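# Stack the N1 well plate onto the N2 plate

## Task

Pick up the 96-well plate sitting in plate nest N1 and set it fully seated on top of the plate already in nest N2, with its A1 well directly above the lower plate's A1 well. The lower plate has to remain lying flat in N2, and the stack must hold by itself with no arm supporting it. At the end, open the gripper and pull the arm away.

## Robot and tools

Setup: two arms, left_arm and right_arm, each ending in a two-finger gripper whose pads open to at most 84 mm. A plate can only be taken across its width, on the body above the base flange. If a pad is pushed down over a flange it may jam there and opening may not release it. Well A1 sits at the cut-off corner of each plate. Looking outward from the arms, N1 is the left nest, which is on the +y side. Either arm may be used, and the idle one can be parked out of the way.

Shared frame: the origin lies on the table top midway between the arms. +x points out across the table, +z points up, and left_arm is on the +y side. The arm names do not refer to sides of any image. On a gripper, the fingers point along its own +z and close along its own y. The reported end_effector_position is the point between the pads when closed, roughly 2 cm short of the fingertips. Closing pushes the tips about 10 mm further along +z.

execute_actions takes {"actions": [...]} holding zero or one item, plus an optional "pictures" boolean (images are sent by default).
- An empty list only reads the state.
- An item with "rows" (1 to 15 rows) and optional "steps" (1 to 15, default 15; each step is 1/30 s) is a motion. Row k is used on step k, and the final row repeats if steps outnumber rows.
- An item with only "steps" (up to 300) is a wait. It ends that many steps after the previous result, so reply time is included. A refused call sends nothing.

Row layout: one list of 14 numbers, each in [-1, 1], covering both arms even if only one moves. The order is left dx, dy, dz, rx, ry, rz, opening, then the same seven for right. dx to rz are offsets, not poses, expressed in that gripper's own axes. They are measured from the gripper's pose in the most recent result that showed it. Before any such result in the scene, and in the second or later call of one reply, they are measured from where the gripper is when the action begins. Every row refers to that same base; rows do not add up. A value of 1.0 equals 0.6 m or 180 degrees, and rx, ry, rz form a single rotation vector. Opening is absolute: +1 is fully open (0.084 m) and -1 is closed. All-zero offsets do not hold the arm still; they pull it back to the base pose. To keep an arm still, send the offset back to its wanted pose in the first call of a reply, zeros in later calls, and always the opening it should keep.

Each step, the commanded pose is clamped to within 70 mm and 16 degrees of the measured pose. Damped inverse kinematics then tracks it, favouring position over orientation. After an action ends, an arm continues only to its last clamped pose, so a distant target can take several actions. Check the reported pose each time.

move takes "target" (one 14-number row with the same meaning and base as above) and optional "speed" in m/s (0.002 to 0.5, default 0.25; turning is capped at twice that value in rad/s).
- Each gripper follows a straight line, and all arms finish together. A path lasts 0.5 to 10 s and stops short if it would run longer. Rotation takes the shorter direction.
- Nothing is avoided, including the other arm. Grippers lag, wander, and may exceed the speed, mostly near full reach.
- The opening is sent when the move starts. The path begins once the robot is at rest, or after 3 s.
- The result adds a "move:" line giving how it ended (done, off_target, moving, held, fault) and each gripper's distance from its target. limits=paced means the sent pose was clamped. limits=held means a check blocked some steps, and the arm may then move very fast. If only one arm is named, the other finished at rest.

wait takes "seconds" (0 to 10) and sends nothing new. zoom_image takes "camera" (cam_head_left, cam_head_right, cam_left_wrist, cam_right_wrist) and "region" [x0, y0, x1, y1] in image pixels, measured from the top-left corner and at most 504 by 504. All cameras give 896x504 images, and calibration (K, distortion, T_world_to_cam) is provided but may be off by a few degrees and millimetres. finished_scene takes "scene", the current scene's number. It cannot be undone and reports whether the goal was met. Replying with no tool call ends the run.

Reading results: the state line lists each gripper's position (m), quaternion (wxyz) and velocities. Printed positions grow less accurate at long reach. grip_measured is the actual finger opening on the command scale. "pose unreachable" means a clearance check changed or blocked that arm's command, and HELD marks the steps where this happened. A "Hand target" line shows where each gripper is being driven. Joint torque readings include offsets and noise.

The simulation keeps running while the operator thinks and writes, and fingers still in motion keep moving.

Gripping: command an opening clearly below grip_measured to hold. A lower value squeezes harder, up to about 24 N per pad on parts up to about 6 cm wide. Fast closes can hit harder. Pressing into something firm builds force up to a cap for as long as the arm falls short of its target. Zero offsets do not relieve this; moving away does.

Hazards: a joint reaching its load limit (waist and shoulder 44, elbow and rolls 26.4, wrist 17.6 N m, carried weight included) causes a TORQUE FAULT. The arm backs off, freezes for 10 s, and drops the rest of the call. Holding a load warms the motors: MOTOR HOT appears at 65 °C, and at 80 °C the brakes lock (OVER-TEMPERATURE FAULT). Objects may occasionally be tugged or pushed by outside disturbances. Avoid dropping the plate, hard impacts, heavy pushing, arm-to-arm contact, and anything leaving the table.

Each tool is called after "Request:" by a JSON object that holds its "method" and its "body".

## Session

Request:
{"method": "execute_actions", "body": {"actions": []}}

Scene clock: 0.00 s of 8400.00 s.
left_arm: end_effector_position=(+0.3609, +0.4010, +0.2476) grip_measured=+1.00 end_effector_quat_wxyz=(-0.001, +1.000, +0.012, -0.004) end_effector_velocity=(+0.000, +0.001, +0.000) end_effector_angular_velocity=(-0.000, -0.001, +0.002) | right_arm: end_effector_position=(+0.3548, -0.5432, +0.2050) grip_measured=+1.00 end_effector_quat_wxyz=(+0.126, +0.268, +0.955, -0.009) end_effector_velocity=(-0.000, +0.000, -0.000) end_effector_angular_velocity=(+0.001, +0.000, -0.001)
Joint positions: left_arm=[ 0.002 -0.246  0.001  0.918  0.003  1.172 -0.003  0.084] | right_arm=[-0.837 -0.081  0.064  0.88   0.109  0.719  3.     0.084]
Joint velocities: left_arm=[ 0.     0.     0.001  0.    -0.    -0.001 -0.001  0.   ] | right_arm=[-0.     0.    -0.    -0.001  0.001  0.    -0.    -0.   ]
Joint torques (N m, as the arm reports them, + toward a larger angle): no reading
Hand target (left_arm): +0.361, +0.401, +0.248; -0.001, +1.000, +0.012, -0.004
Hand target (right_arm): +0.355, -0.543, +0.205; +0.126, +0.268, +0.955, -0.009
camera_calibration (this result's frames):
cam_right_wrist: T_world_to_cam=[[0.518486, 0.854564, 0.0298703, 0.314737], [0.820916, -0.50724, 0.262308, -0.555359], [0.23931, -0.111482, -0.964522, 0.184255], [0, 0, 0, 1]] pos_world=[0.248622, -0.530122, 0.313992]

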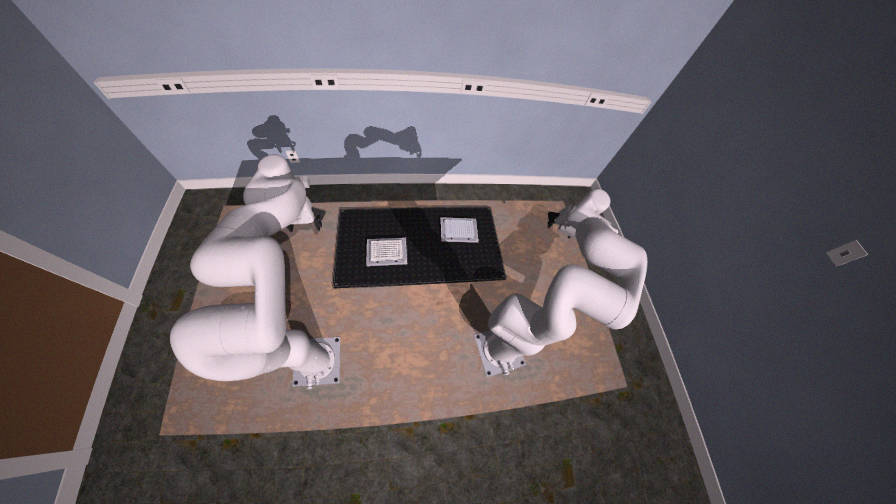

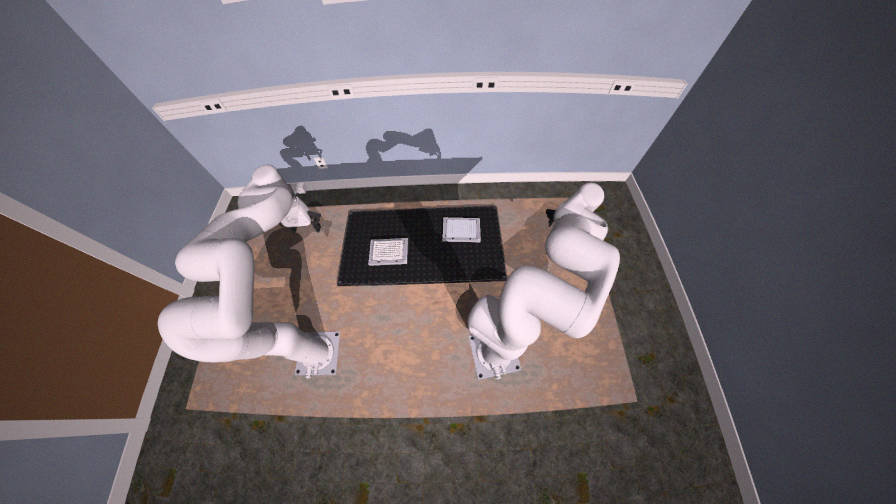

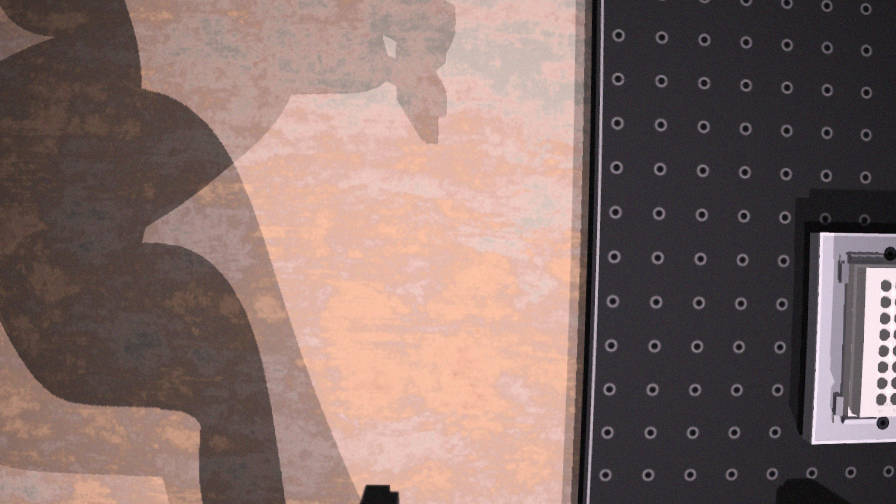

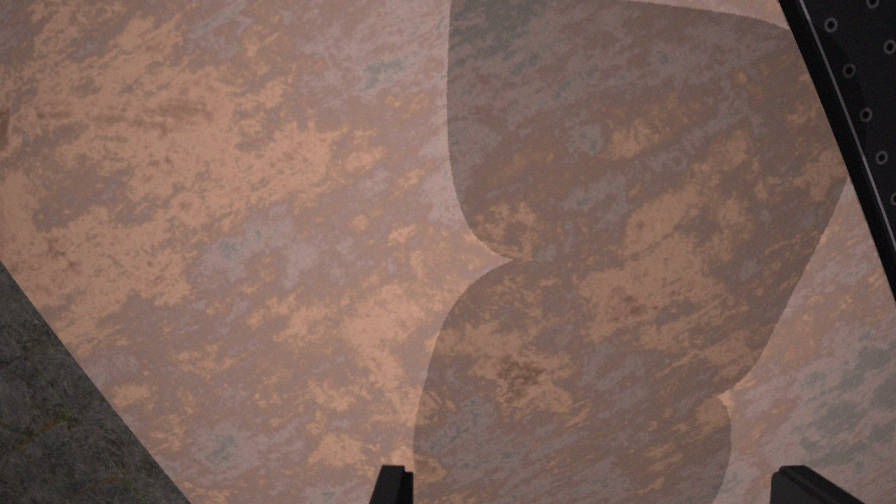

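Request:
{"method": "move", "body": {"target": [-0.12,-0.2,0,0,0,0,1,0.181,0.626,0.116,-0.074,0.064,-0.670,1], "speed": 0.35}}

Scene clock: 10.43 s of 8400.00 s.
left_arm: end_effector_position=(+0.2862, +0.5193, +0.2481) grip_measured=+1.00 end_effector_quat_wxyz=(-0.001, +1.000, +0.012, -0.004) end_effector_velocity=(-0.000, +0.002, +0.000) end_effector_angular_velocity=(-0.001, -0.001, +0.002) | right_arm: end_effector_position=(+0.4743, -0.1717, +0.1293) grip_measured=+1.00 end_effector_quat_wxyz=(+0.001, -0.706, +0.708, +0.001) end_effector_velocity=(+0.001, +0.002, -0.000) end_effector_angular_velocity=(-0.002, +0.005, +0.012)
Joint positions: left_arm=[ 0.131 -0.433  0.193  0.766  0.091  1.201  0.269  0.084] | right_arm=[-0.377  0.342  0.443  1.224 -0.179  0.921  1.882  0.084]
Joint velocities: left_arm=[ 0.002 -0.     0.003  0.     0.001 -0.     0.002 -0.   ] | right_arm=[ 0.003  0.01   0.002  0.013 -0.006  0.01  -0.004  0.   ]
Joint torques (N m, as the arm reports them, + toward a larger angle): left_arm=[ 0.78 -8.4  -1.29 13.39 -0.51 -2.61 -0.21] | right_arm=[ -0.51 -23.73   3.12  20.28  -0.05  -1.2   -0.37]
Hand target (left_arm): +0.286, +0.519, +0.248; -0.001, +1.000, +0.012, -0.004
Hand target (right_arm): +0.474, -0.171, +0.129; -0.000, +0.707, -0.707, -0.001
Off the commanded pose (left_arm): 0.001 m, 0 deg.
Off the commanded pose (right_arm): 0.001 m, 0 deg.
After step 90, 3.77 s passed at rest.
move: done
camera_calibration (this result's frames):
cam_left_wrist: T_world_to_cam=[[0.0269273, -0.999637, 0.000512366, 0.541951], [-0.999178, -0.0268994, 0.0303314, 0.359407], [-0.0303067, -0.00132869, -0.99954, 0.38661], [0, 0, 0, 1]] pos_world=[0.356235, 0.551935, 0.375253]
cam_right_wrist: T_world_to_cam=[[-0.999804, 0.00125904, -0.0197334, 0.517546], [0.000872722, 0.999808, 0.0195735, 0.233902], [0.0197542, 0.0195524, -0.999614, 0.255152], [0, 0, 0, 1]] pos_world=[0.5122, -0.239498, 0.260688]

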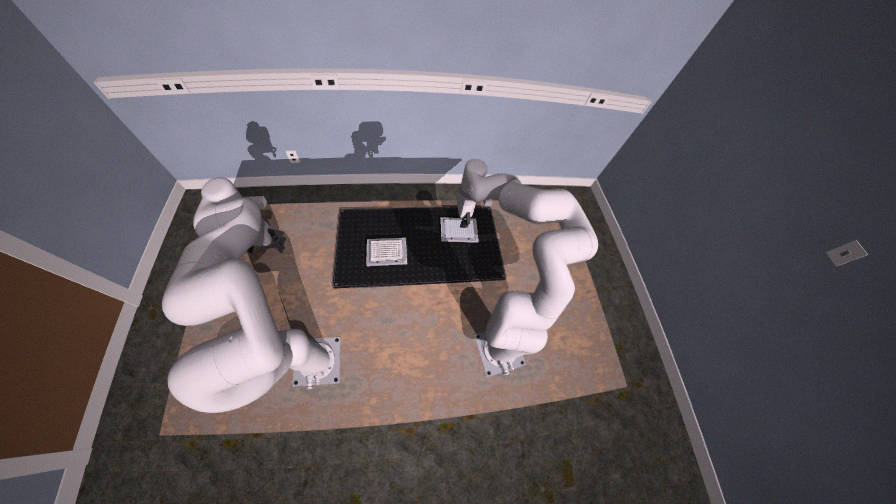

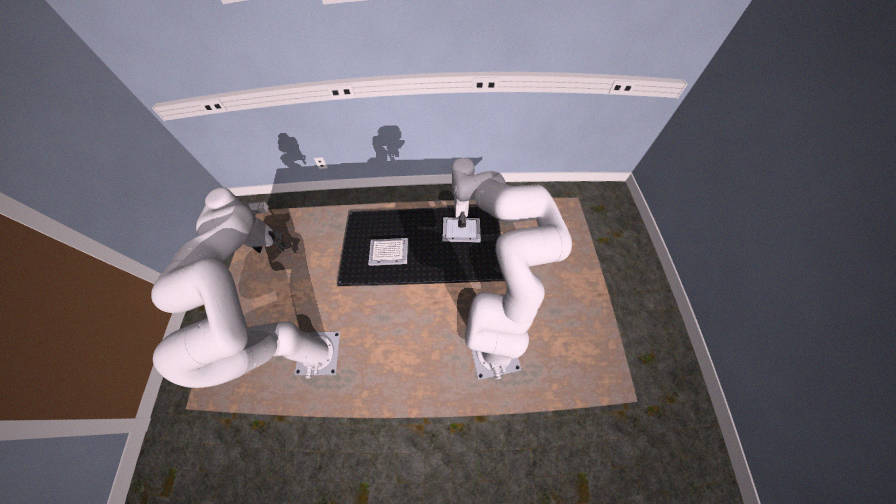

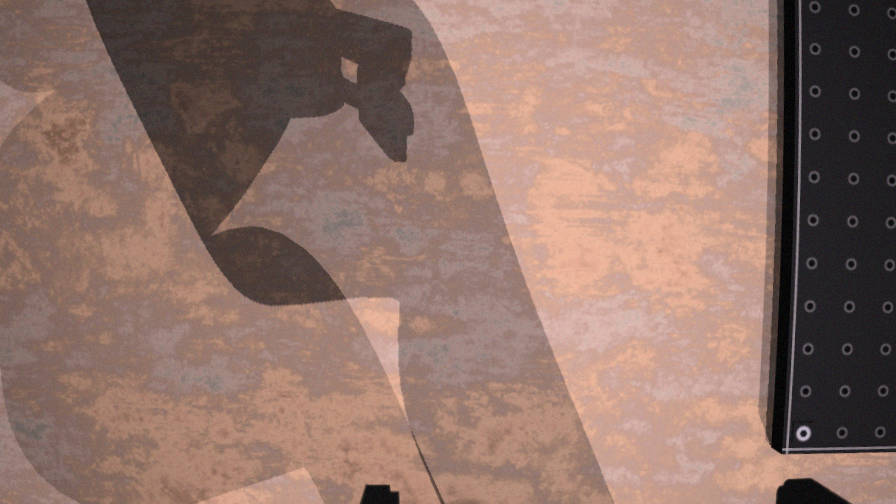

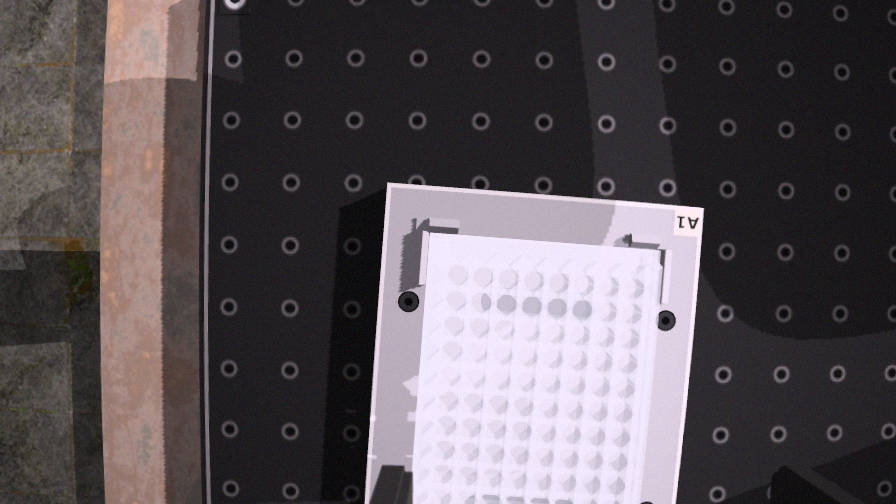

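Request:
{"method": "move", "body": {"target": [0,0,0,0,0,0,1,0.0095,-0.0065,0.122,0,0,0.0183,1], "speed": 0.08}}

Request:
{"method": "zoom_image", "body": {"camera": "cam_right_wrist", "region": [580, 200, 830, 504]}}

Request:
{"method": "zoom_image", "body": {"camera": "cam_right_wrist", "region": [340, 200, 590, 504]}}

Scene clock: 14.97 s of 8400.00 s.
left_arm: end_effector_position=(+0.2862, +0.5193, +0.2481) grip_measured=+1.00 end_effector_quat_wxyz=(-0.001, +1.000, +0.012, -0.004) end_effector_velocity=(+0.000, -0.000, +0.000) end_effector_angular_velocity=(+0.000, -0.000, +0.000) | right_arm: end_effector_position=(+0.4781, -0.1774, +0.0564) grip_measured=+1.00 end_effector_quat_wxyz=(+0.001, -0.686, +0.728, +0.001) end_effector_velocity=(+0.001, -0.001, -0.003) end_effector_angular_velocity=(+0.001, -0.002, -0.004)
Joint positions: left_arm=[ 0.131 -0.433  0.193  0.766  0.091  1.201  0.269  0.084] | right_arm=[-0.349  0.476  0.392  1.185 -0.255  0.757  1.978  0.084]
Joint velocities: left_arm=[-0.     0.    -0.     0.    -0.    -0.    -0.001 -0.   ] | right_arm=[ 0.001  0.007 -0.003  0.001 -0.003 -0.008  0.004 -0.   ]
Joint torques (N m, as the arm reports them, + toward a larger angle): left_arm=[ 0.77 -8.53 -1.29 13.34 -0.21 -2.65 -0.08] | right_arm=[  0.06 -25.47   4.16  18.63  -0.08  -1.47  -0.45]
Hand target (left_arm): +0.286, +0.519, +0.248; -0.001, +1.000, +0.012, -0.004
Hand target (right_arm): +0.478, -0.177, +0.056; -0.000, +0.686, -0.728, -0.001
Off the commanded pose (left_arm): 0.000 m, 0 deg.
Off the commanded pose (right_arm): 0.000 m, 0 deg.
After step 90, 0.13 s passed at rest.
move: done
camera_calibration (this result's frames):
cam_left_wrist: T_world_to_cam=[[0.0269281, -0.999637, 0.000512507, 0.541951], [-0.999178, -0.0269001, 0.0303312, 0.359407], [-0.0303064, -0.00132884, -0.99954, 0.38661], [0, 0, 0, 1]] pos_world=[0.356235, 0.551936, 0.375253]
cam_right_wrist: T_world_to_cam=[[-0.998077, 0.058669, -0.0200055, 0.529351], [0.0582841, 0.998113, 0.0193093, 0.213304], [0.0211006, 0.0181062, -0.999613, 0.181475], [0, 0, 0, 1]] pos_world=[0.512071, -0.247244, 0.187876]

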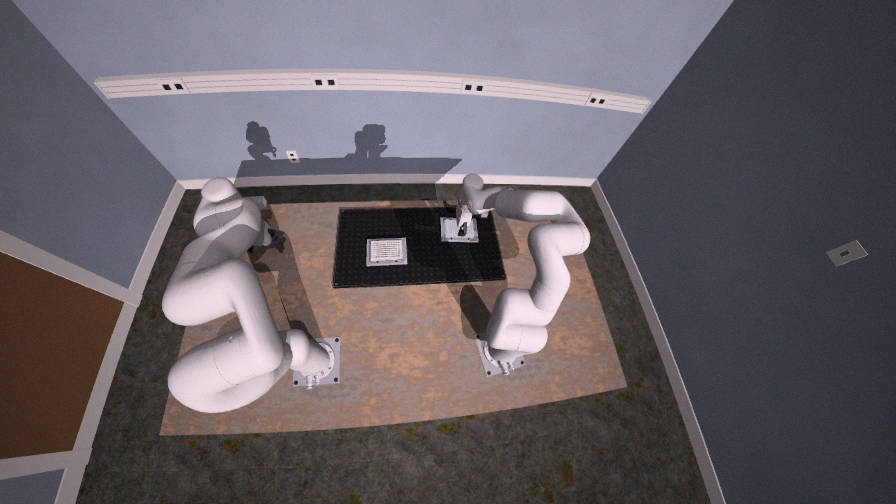

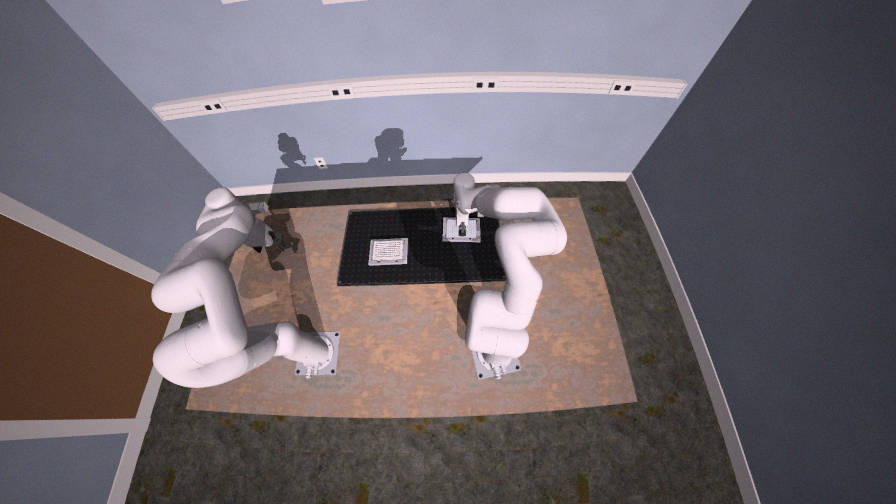

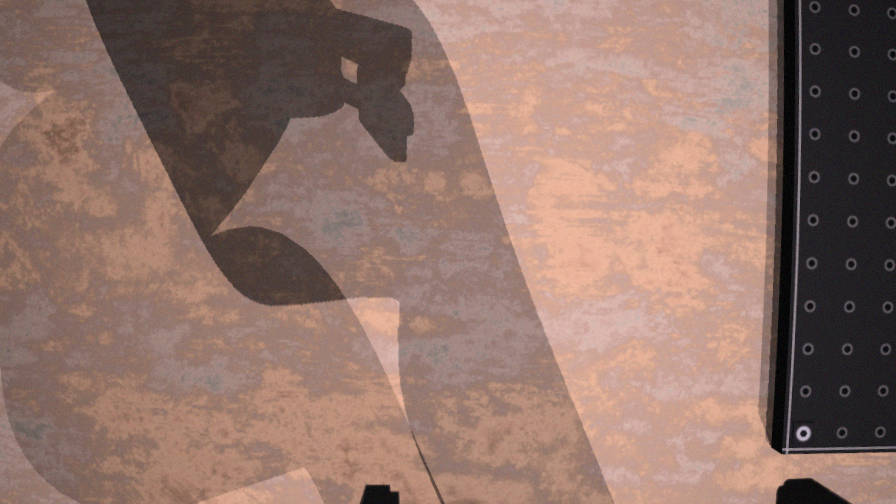

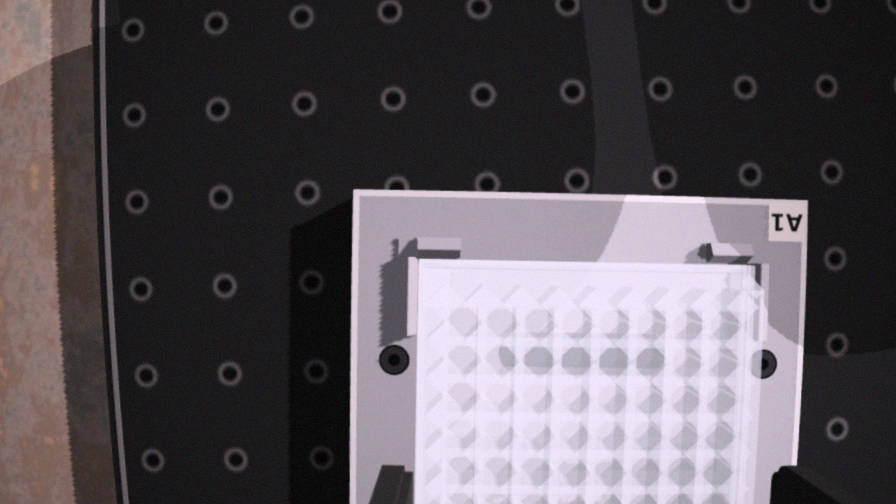

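Region (580, 200, 830, 504) of cam_right_wrist's 896x504 image, scaled by 1.658, with more detail than that image has; it fills the left 414 columns of this view, and the rest is white.

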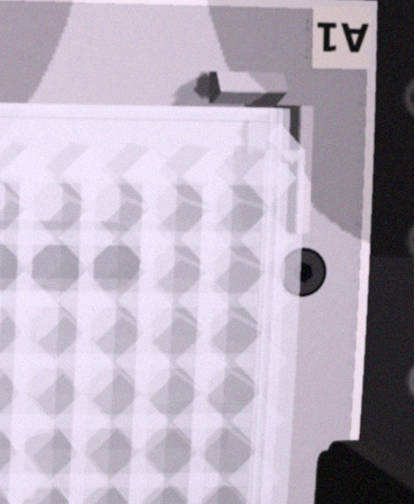

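Region (340, 200, 590, 504) of cam_right_wrist's 896x504 image, scaled by 1.658, with more detail than that image has; it fills the left 414 columns of this view, and the rest is white.

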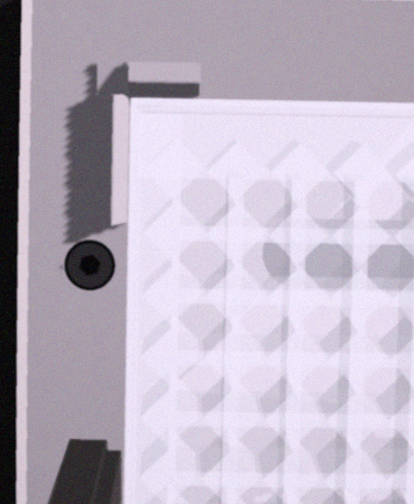

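Request:
{"method": "move", "body": {"target": [0,0,0,0,0,0,1,-0.517,0.2025,-0.07,0,0,-0.012,1]}}

Scene clock: 19.30 s of 8400.00 s.
left_arm: end_effector_position=(+0.2862, +0.5193, +0.2481) grip_measured=+1.00 end_effector_quat_wxyz=(-0.001, +1.000, +0.012, -0.004) end_effector_velocity=(-0.000, +0.000, -0.000) end_effector_angular_velocity=(+0.000, -0.000, +0.002) | right_arm: end_effector_position=(+0.3746, +0.1393, +0.0987) grip_measured=+1.00 end_effector_quat_wxyz=(+0.000, -0.699, +0.715, +0.002) end_effector_velocity=(-0.001, +0.002, -0.000) end_effector_angular_velocity=(-0.003, +0.002, +0.002)
Joint positions: left_arm=[ 0.131 -0.433  0.193  0.766  0.091  1.201  0.269  0.084] | right_arm=[ 0.178  0.594  0.524  1.468 -0.344  0.966  2.575  0.084]
Joint velocities: left_arm=[ 0.001  0.    -0.    -0.001 -0.    -0.001 -0.001  0.   ] | right_arm=[ 0.006  0.006 -0.     0.01  -0.002  0.009  0.002 -0.   ]
Joint torques (N m, as the arm reports them, + toward a larger angle): left_arm=[ 0.67 -8.62 -1.39 13.58 -0.36 -2.66 -0.15] | right_arm=[ -0.15 -28.28   5.88  19.37  -0.08  -1.28  -0.47]
Hand target (left_arm): +0.286, +0.519, +0.248; -0.001, +1.000, +0.012, -0.004
Hand target (right_arm): +0.374, +0.140, +0.099; -0.000, +0.699, -0.715, -0.002
Off the commanded pose (left_arm): 0.000 m, 0 deg.
Off the commanded pose (right_arm): 0.001 m, 0 deg.
move: done
camera_calibration (this result's frames):
cam_left_wrist: T_world_to_cam=[[0.0269281, -0.999637, 0.00051232, 0.541951], [-0.999178, -0.0269002, 0.0303312, 0.359408], [-0.0303064, -0.00132866, -0.99954, 0.38661], [0, 0, 0, 1]] pos_world=[0.356235, 0.551936, 0.375253]
cam_right_wrist: T_world_to_cam=[[-0.999594, 0.0215273, -0.0186682, 0.413885], [0.0211477, 0.99957, 0.0202984, -0.0839972], [0.0190972, 0.0198954, -0.99962, 0.220671], [0, 0, 0, 1]] pos_world=[0.411279, 0.0706609, 0.230019]

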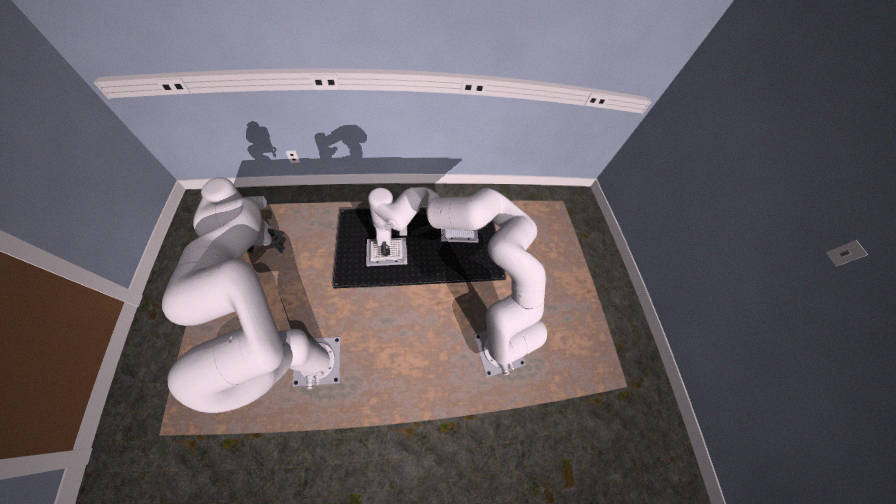

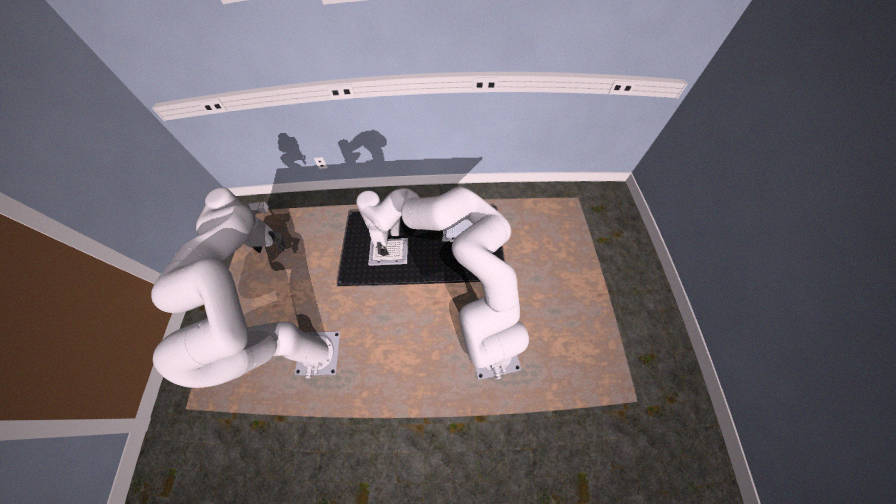

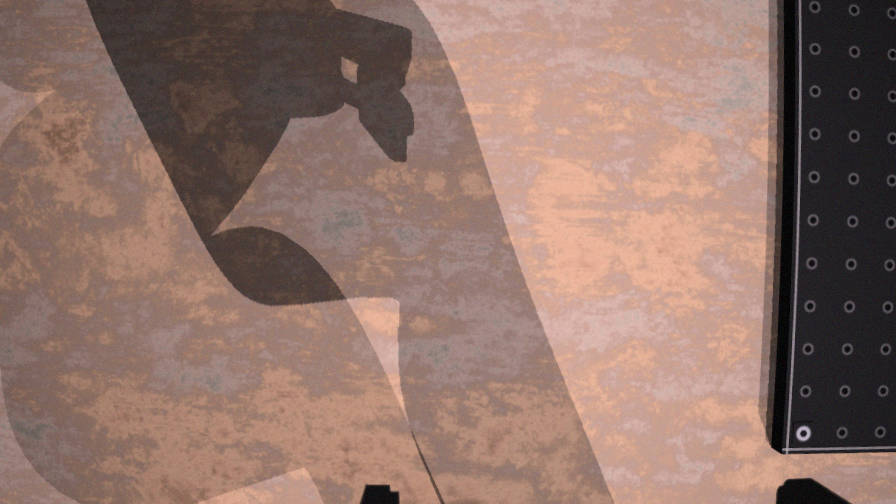

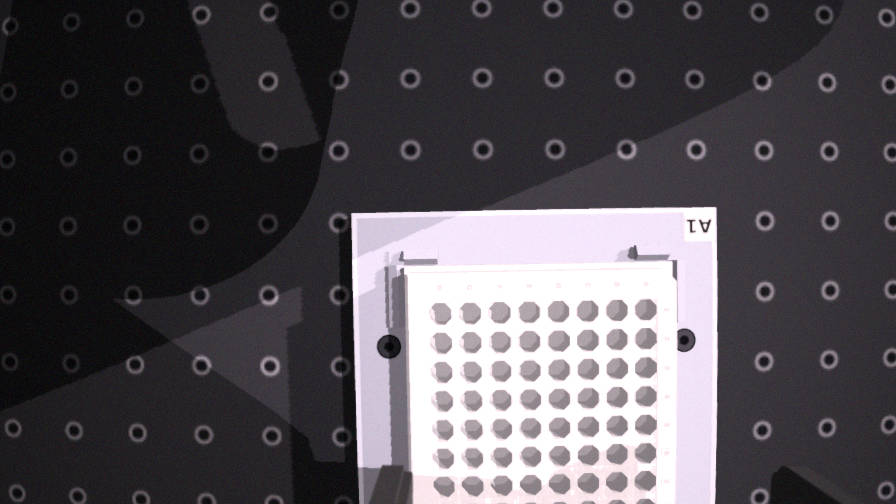

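Request:
{"method": "move", "body": {"target": [0,0,0,0,0,0,1,-0.0025,-0.0075,0.076,0,0,-0.011,1], "speed": 0.06}}

Request:
{"method": "zoom_image", "body": {"camera": "cam_right_wrist", "region": [370, 404, 490, 504]}}

Scene clock: 24.17 s of 8400.00 s.
left_arm: end_effector_position=(+0.2862, +0.5193, +0.2481) grip_measured=+1.00 end_effector_quat_wxyz=(-0.001, +1.000, +0.012, -0.004) end_effector_velocity=(+0.000, -0.000, +0.000) end_effector_angular_velocity=(+0.001, -0.001, -0.003) | right_arm: end_effector_position=(+0.3791, +0.1408, +0.0535) grip_measured=+1.00 end_effector_quat_wxyz=(+0.001, -0.711, +0.703, +0.001) end_effector_velocity=(+0.001, -0.001, -0.003) end_effector_angular_velocity=(-0.001, +0.000, -0.000)
Joint positions: left_arm=[ 0.131 -0.433  0.193  0.766  0.091  1.201  0.269  0.084] | right_arm=[ 0.194  0.68   0.497  1.465 -0.394  0.885  2.566  0.084]
Joint velocities: left_arm=[-0.001  0.    -0.001  0.001  0.    -0.     0.002 -0.   ] | right_arm=[-0.001  0.006 -0.003  0.    -0.004 -0.004 -0.001 -0.   ]
Joint torques (N m, as the arm reports them, + toward a larger angle): left_arm=[ 0.94 -8.57 -1.48 13.42 -0.42 -2.72 -0.23] | right_arm=[ -0.42 -29.13   6.51  18.81  -0.47  -1.24  -0.29]
Hand target (left_arm): +0.286, +0.519, +0.248; -0.001, +1.000, +0.012, -0.004
Hand target (right_arm): +0.379, +0.141, +0.053; -0.000, +0.711, -0.703, -0.001
Off the commanded pose (left_arm): 0.000 m, 0 deg.
Off the commanded pose (right_arm): 0.000 m, 0 deg.
After step 90, 0.67 s passed at rest.
move: done
camera_calibration (this result's frames):
cam_left_wrist: T_world_to_cam=[[0.0269282, -0.999637, 0.000512441, 0.541951], [-0.999178, -0.0269002, 0.0303312, 0.359408], [-0.0303064, -0.00132878, -0.99954, 0.38661], [0, 0, 0, 1]] pos_world=[0.356235, 0.551936, 0.375253]
cam_right_wrist: T_world_to_cam=[[-0.999736, -0.0127319, -0.0191188, 0.422411], [-0.0131221, 0.999705, 0.0204279, -0.0716808], [0.0188531, 0.0206734, -0.999609, 0.175357], [0, 0, 0, 1]] pos_world=[0.418053, 0.0734126, 0.184829]

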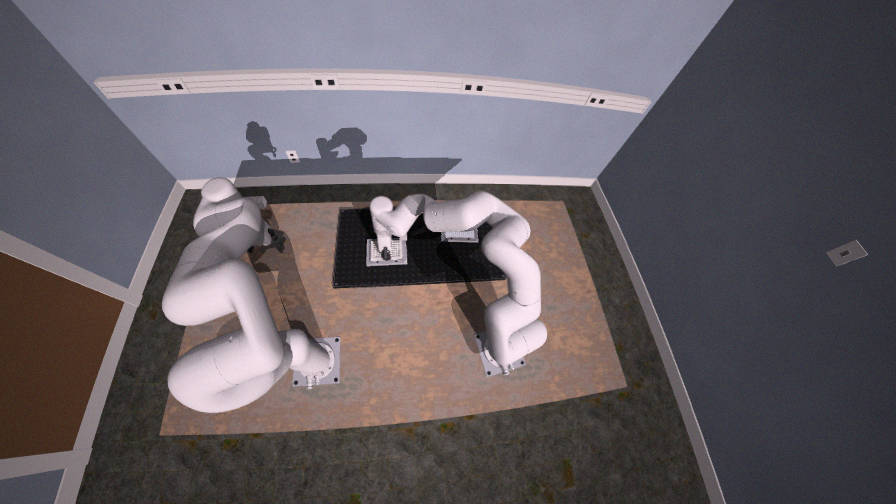

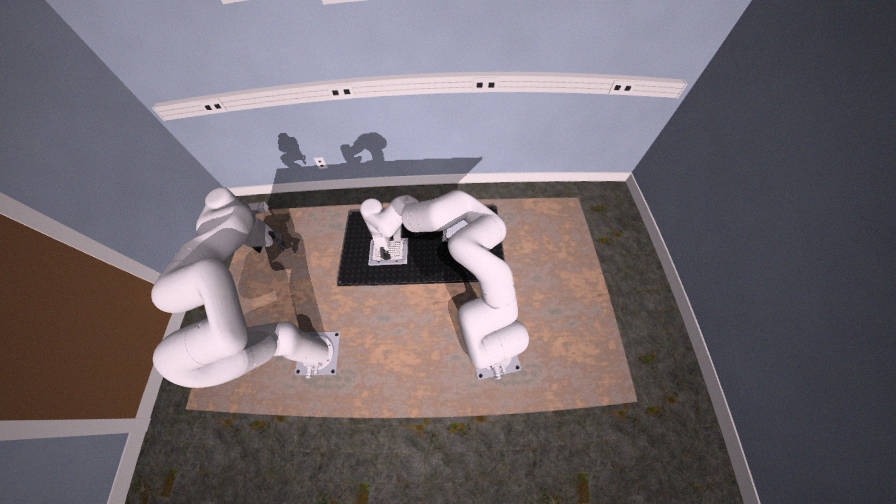

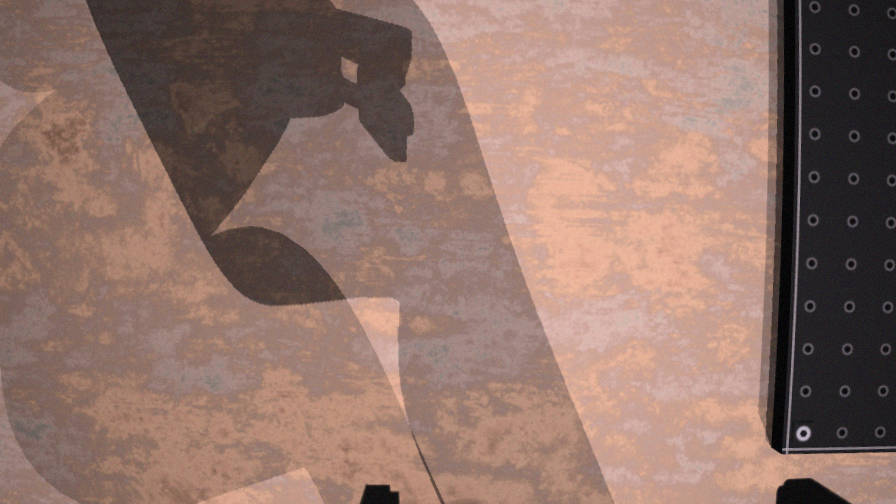

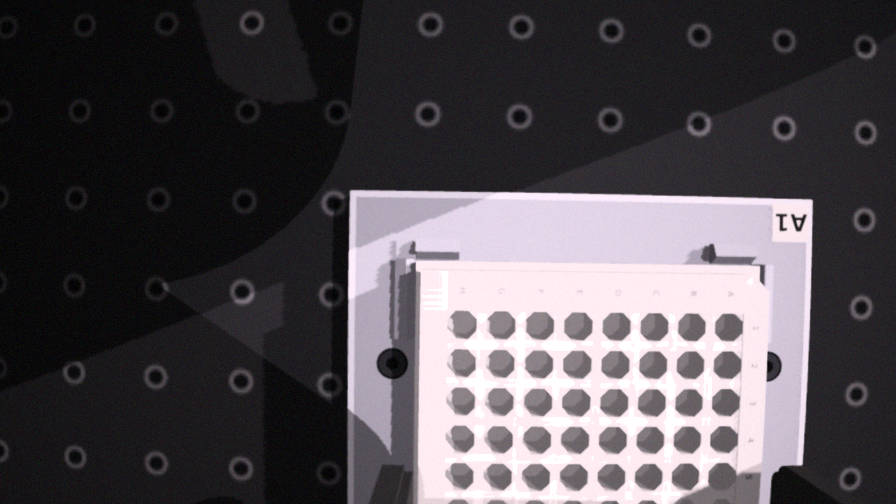

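Region (370, 404, 490, 504) of cam_right_wrist's 896x504 image, scaled by 4.200, with more detail than that image has.

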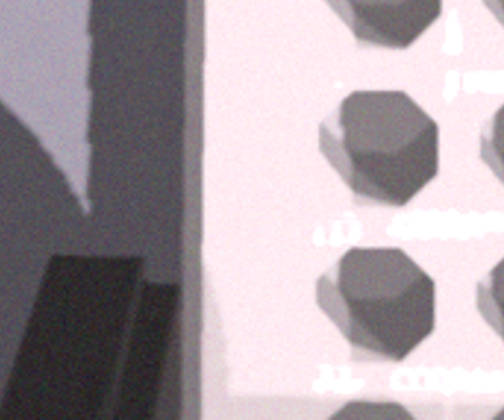

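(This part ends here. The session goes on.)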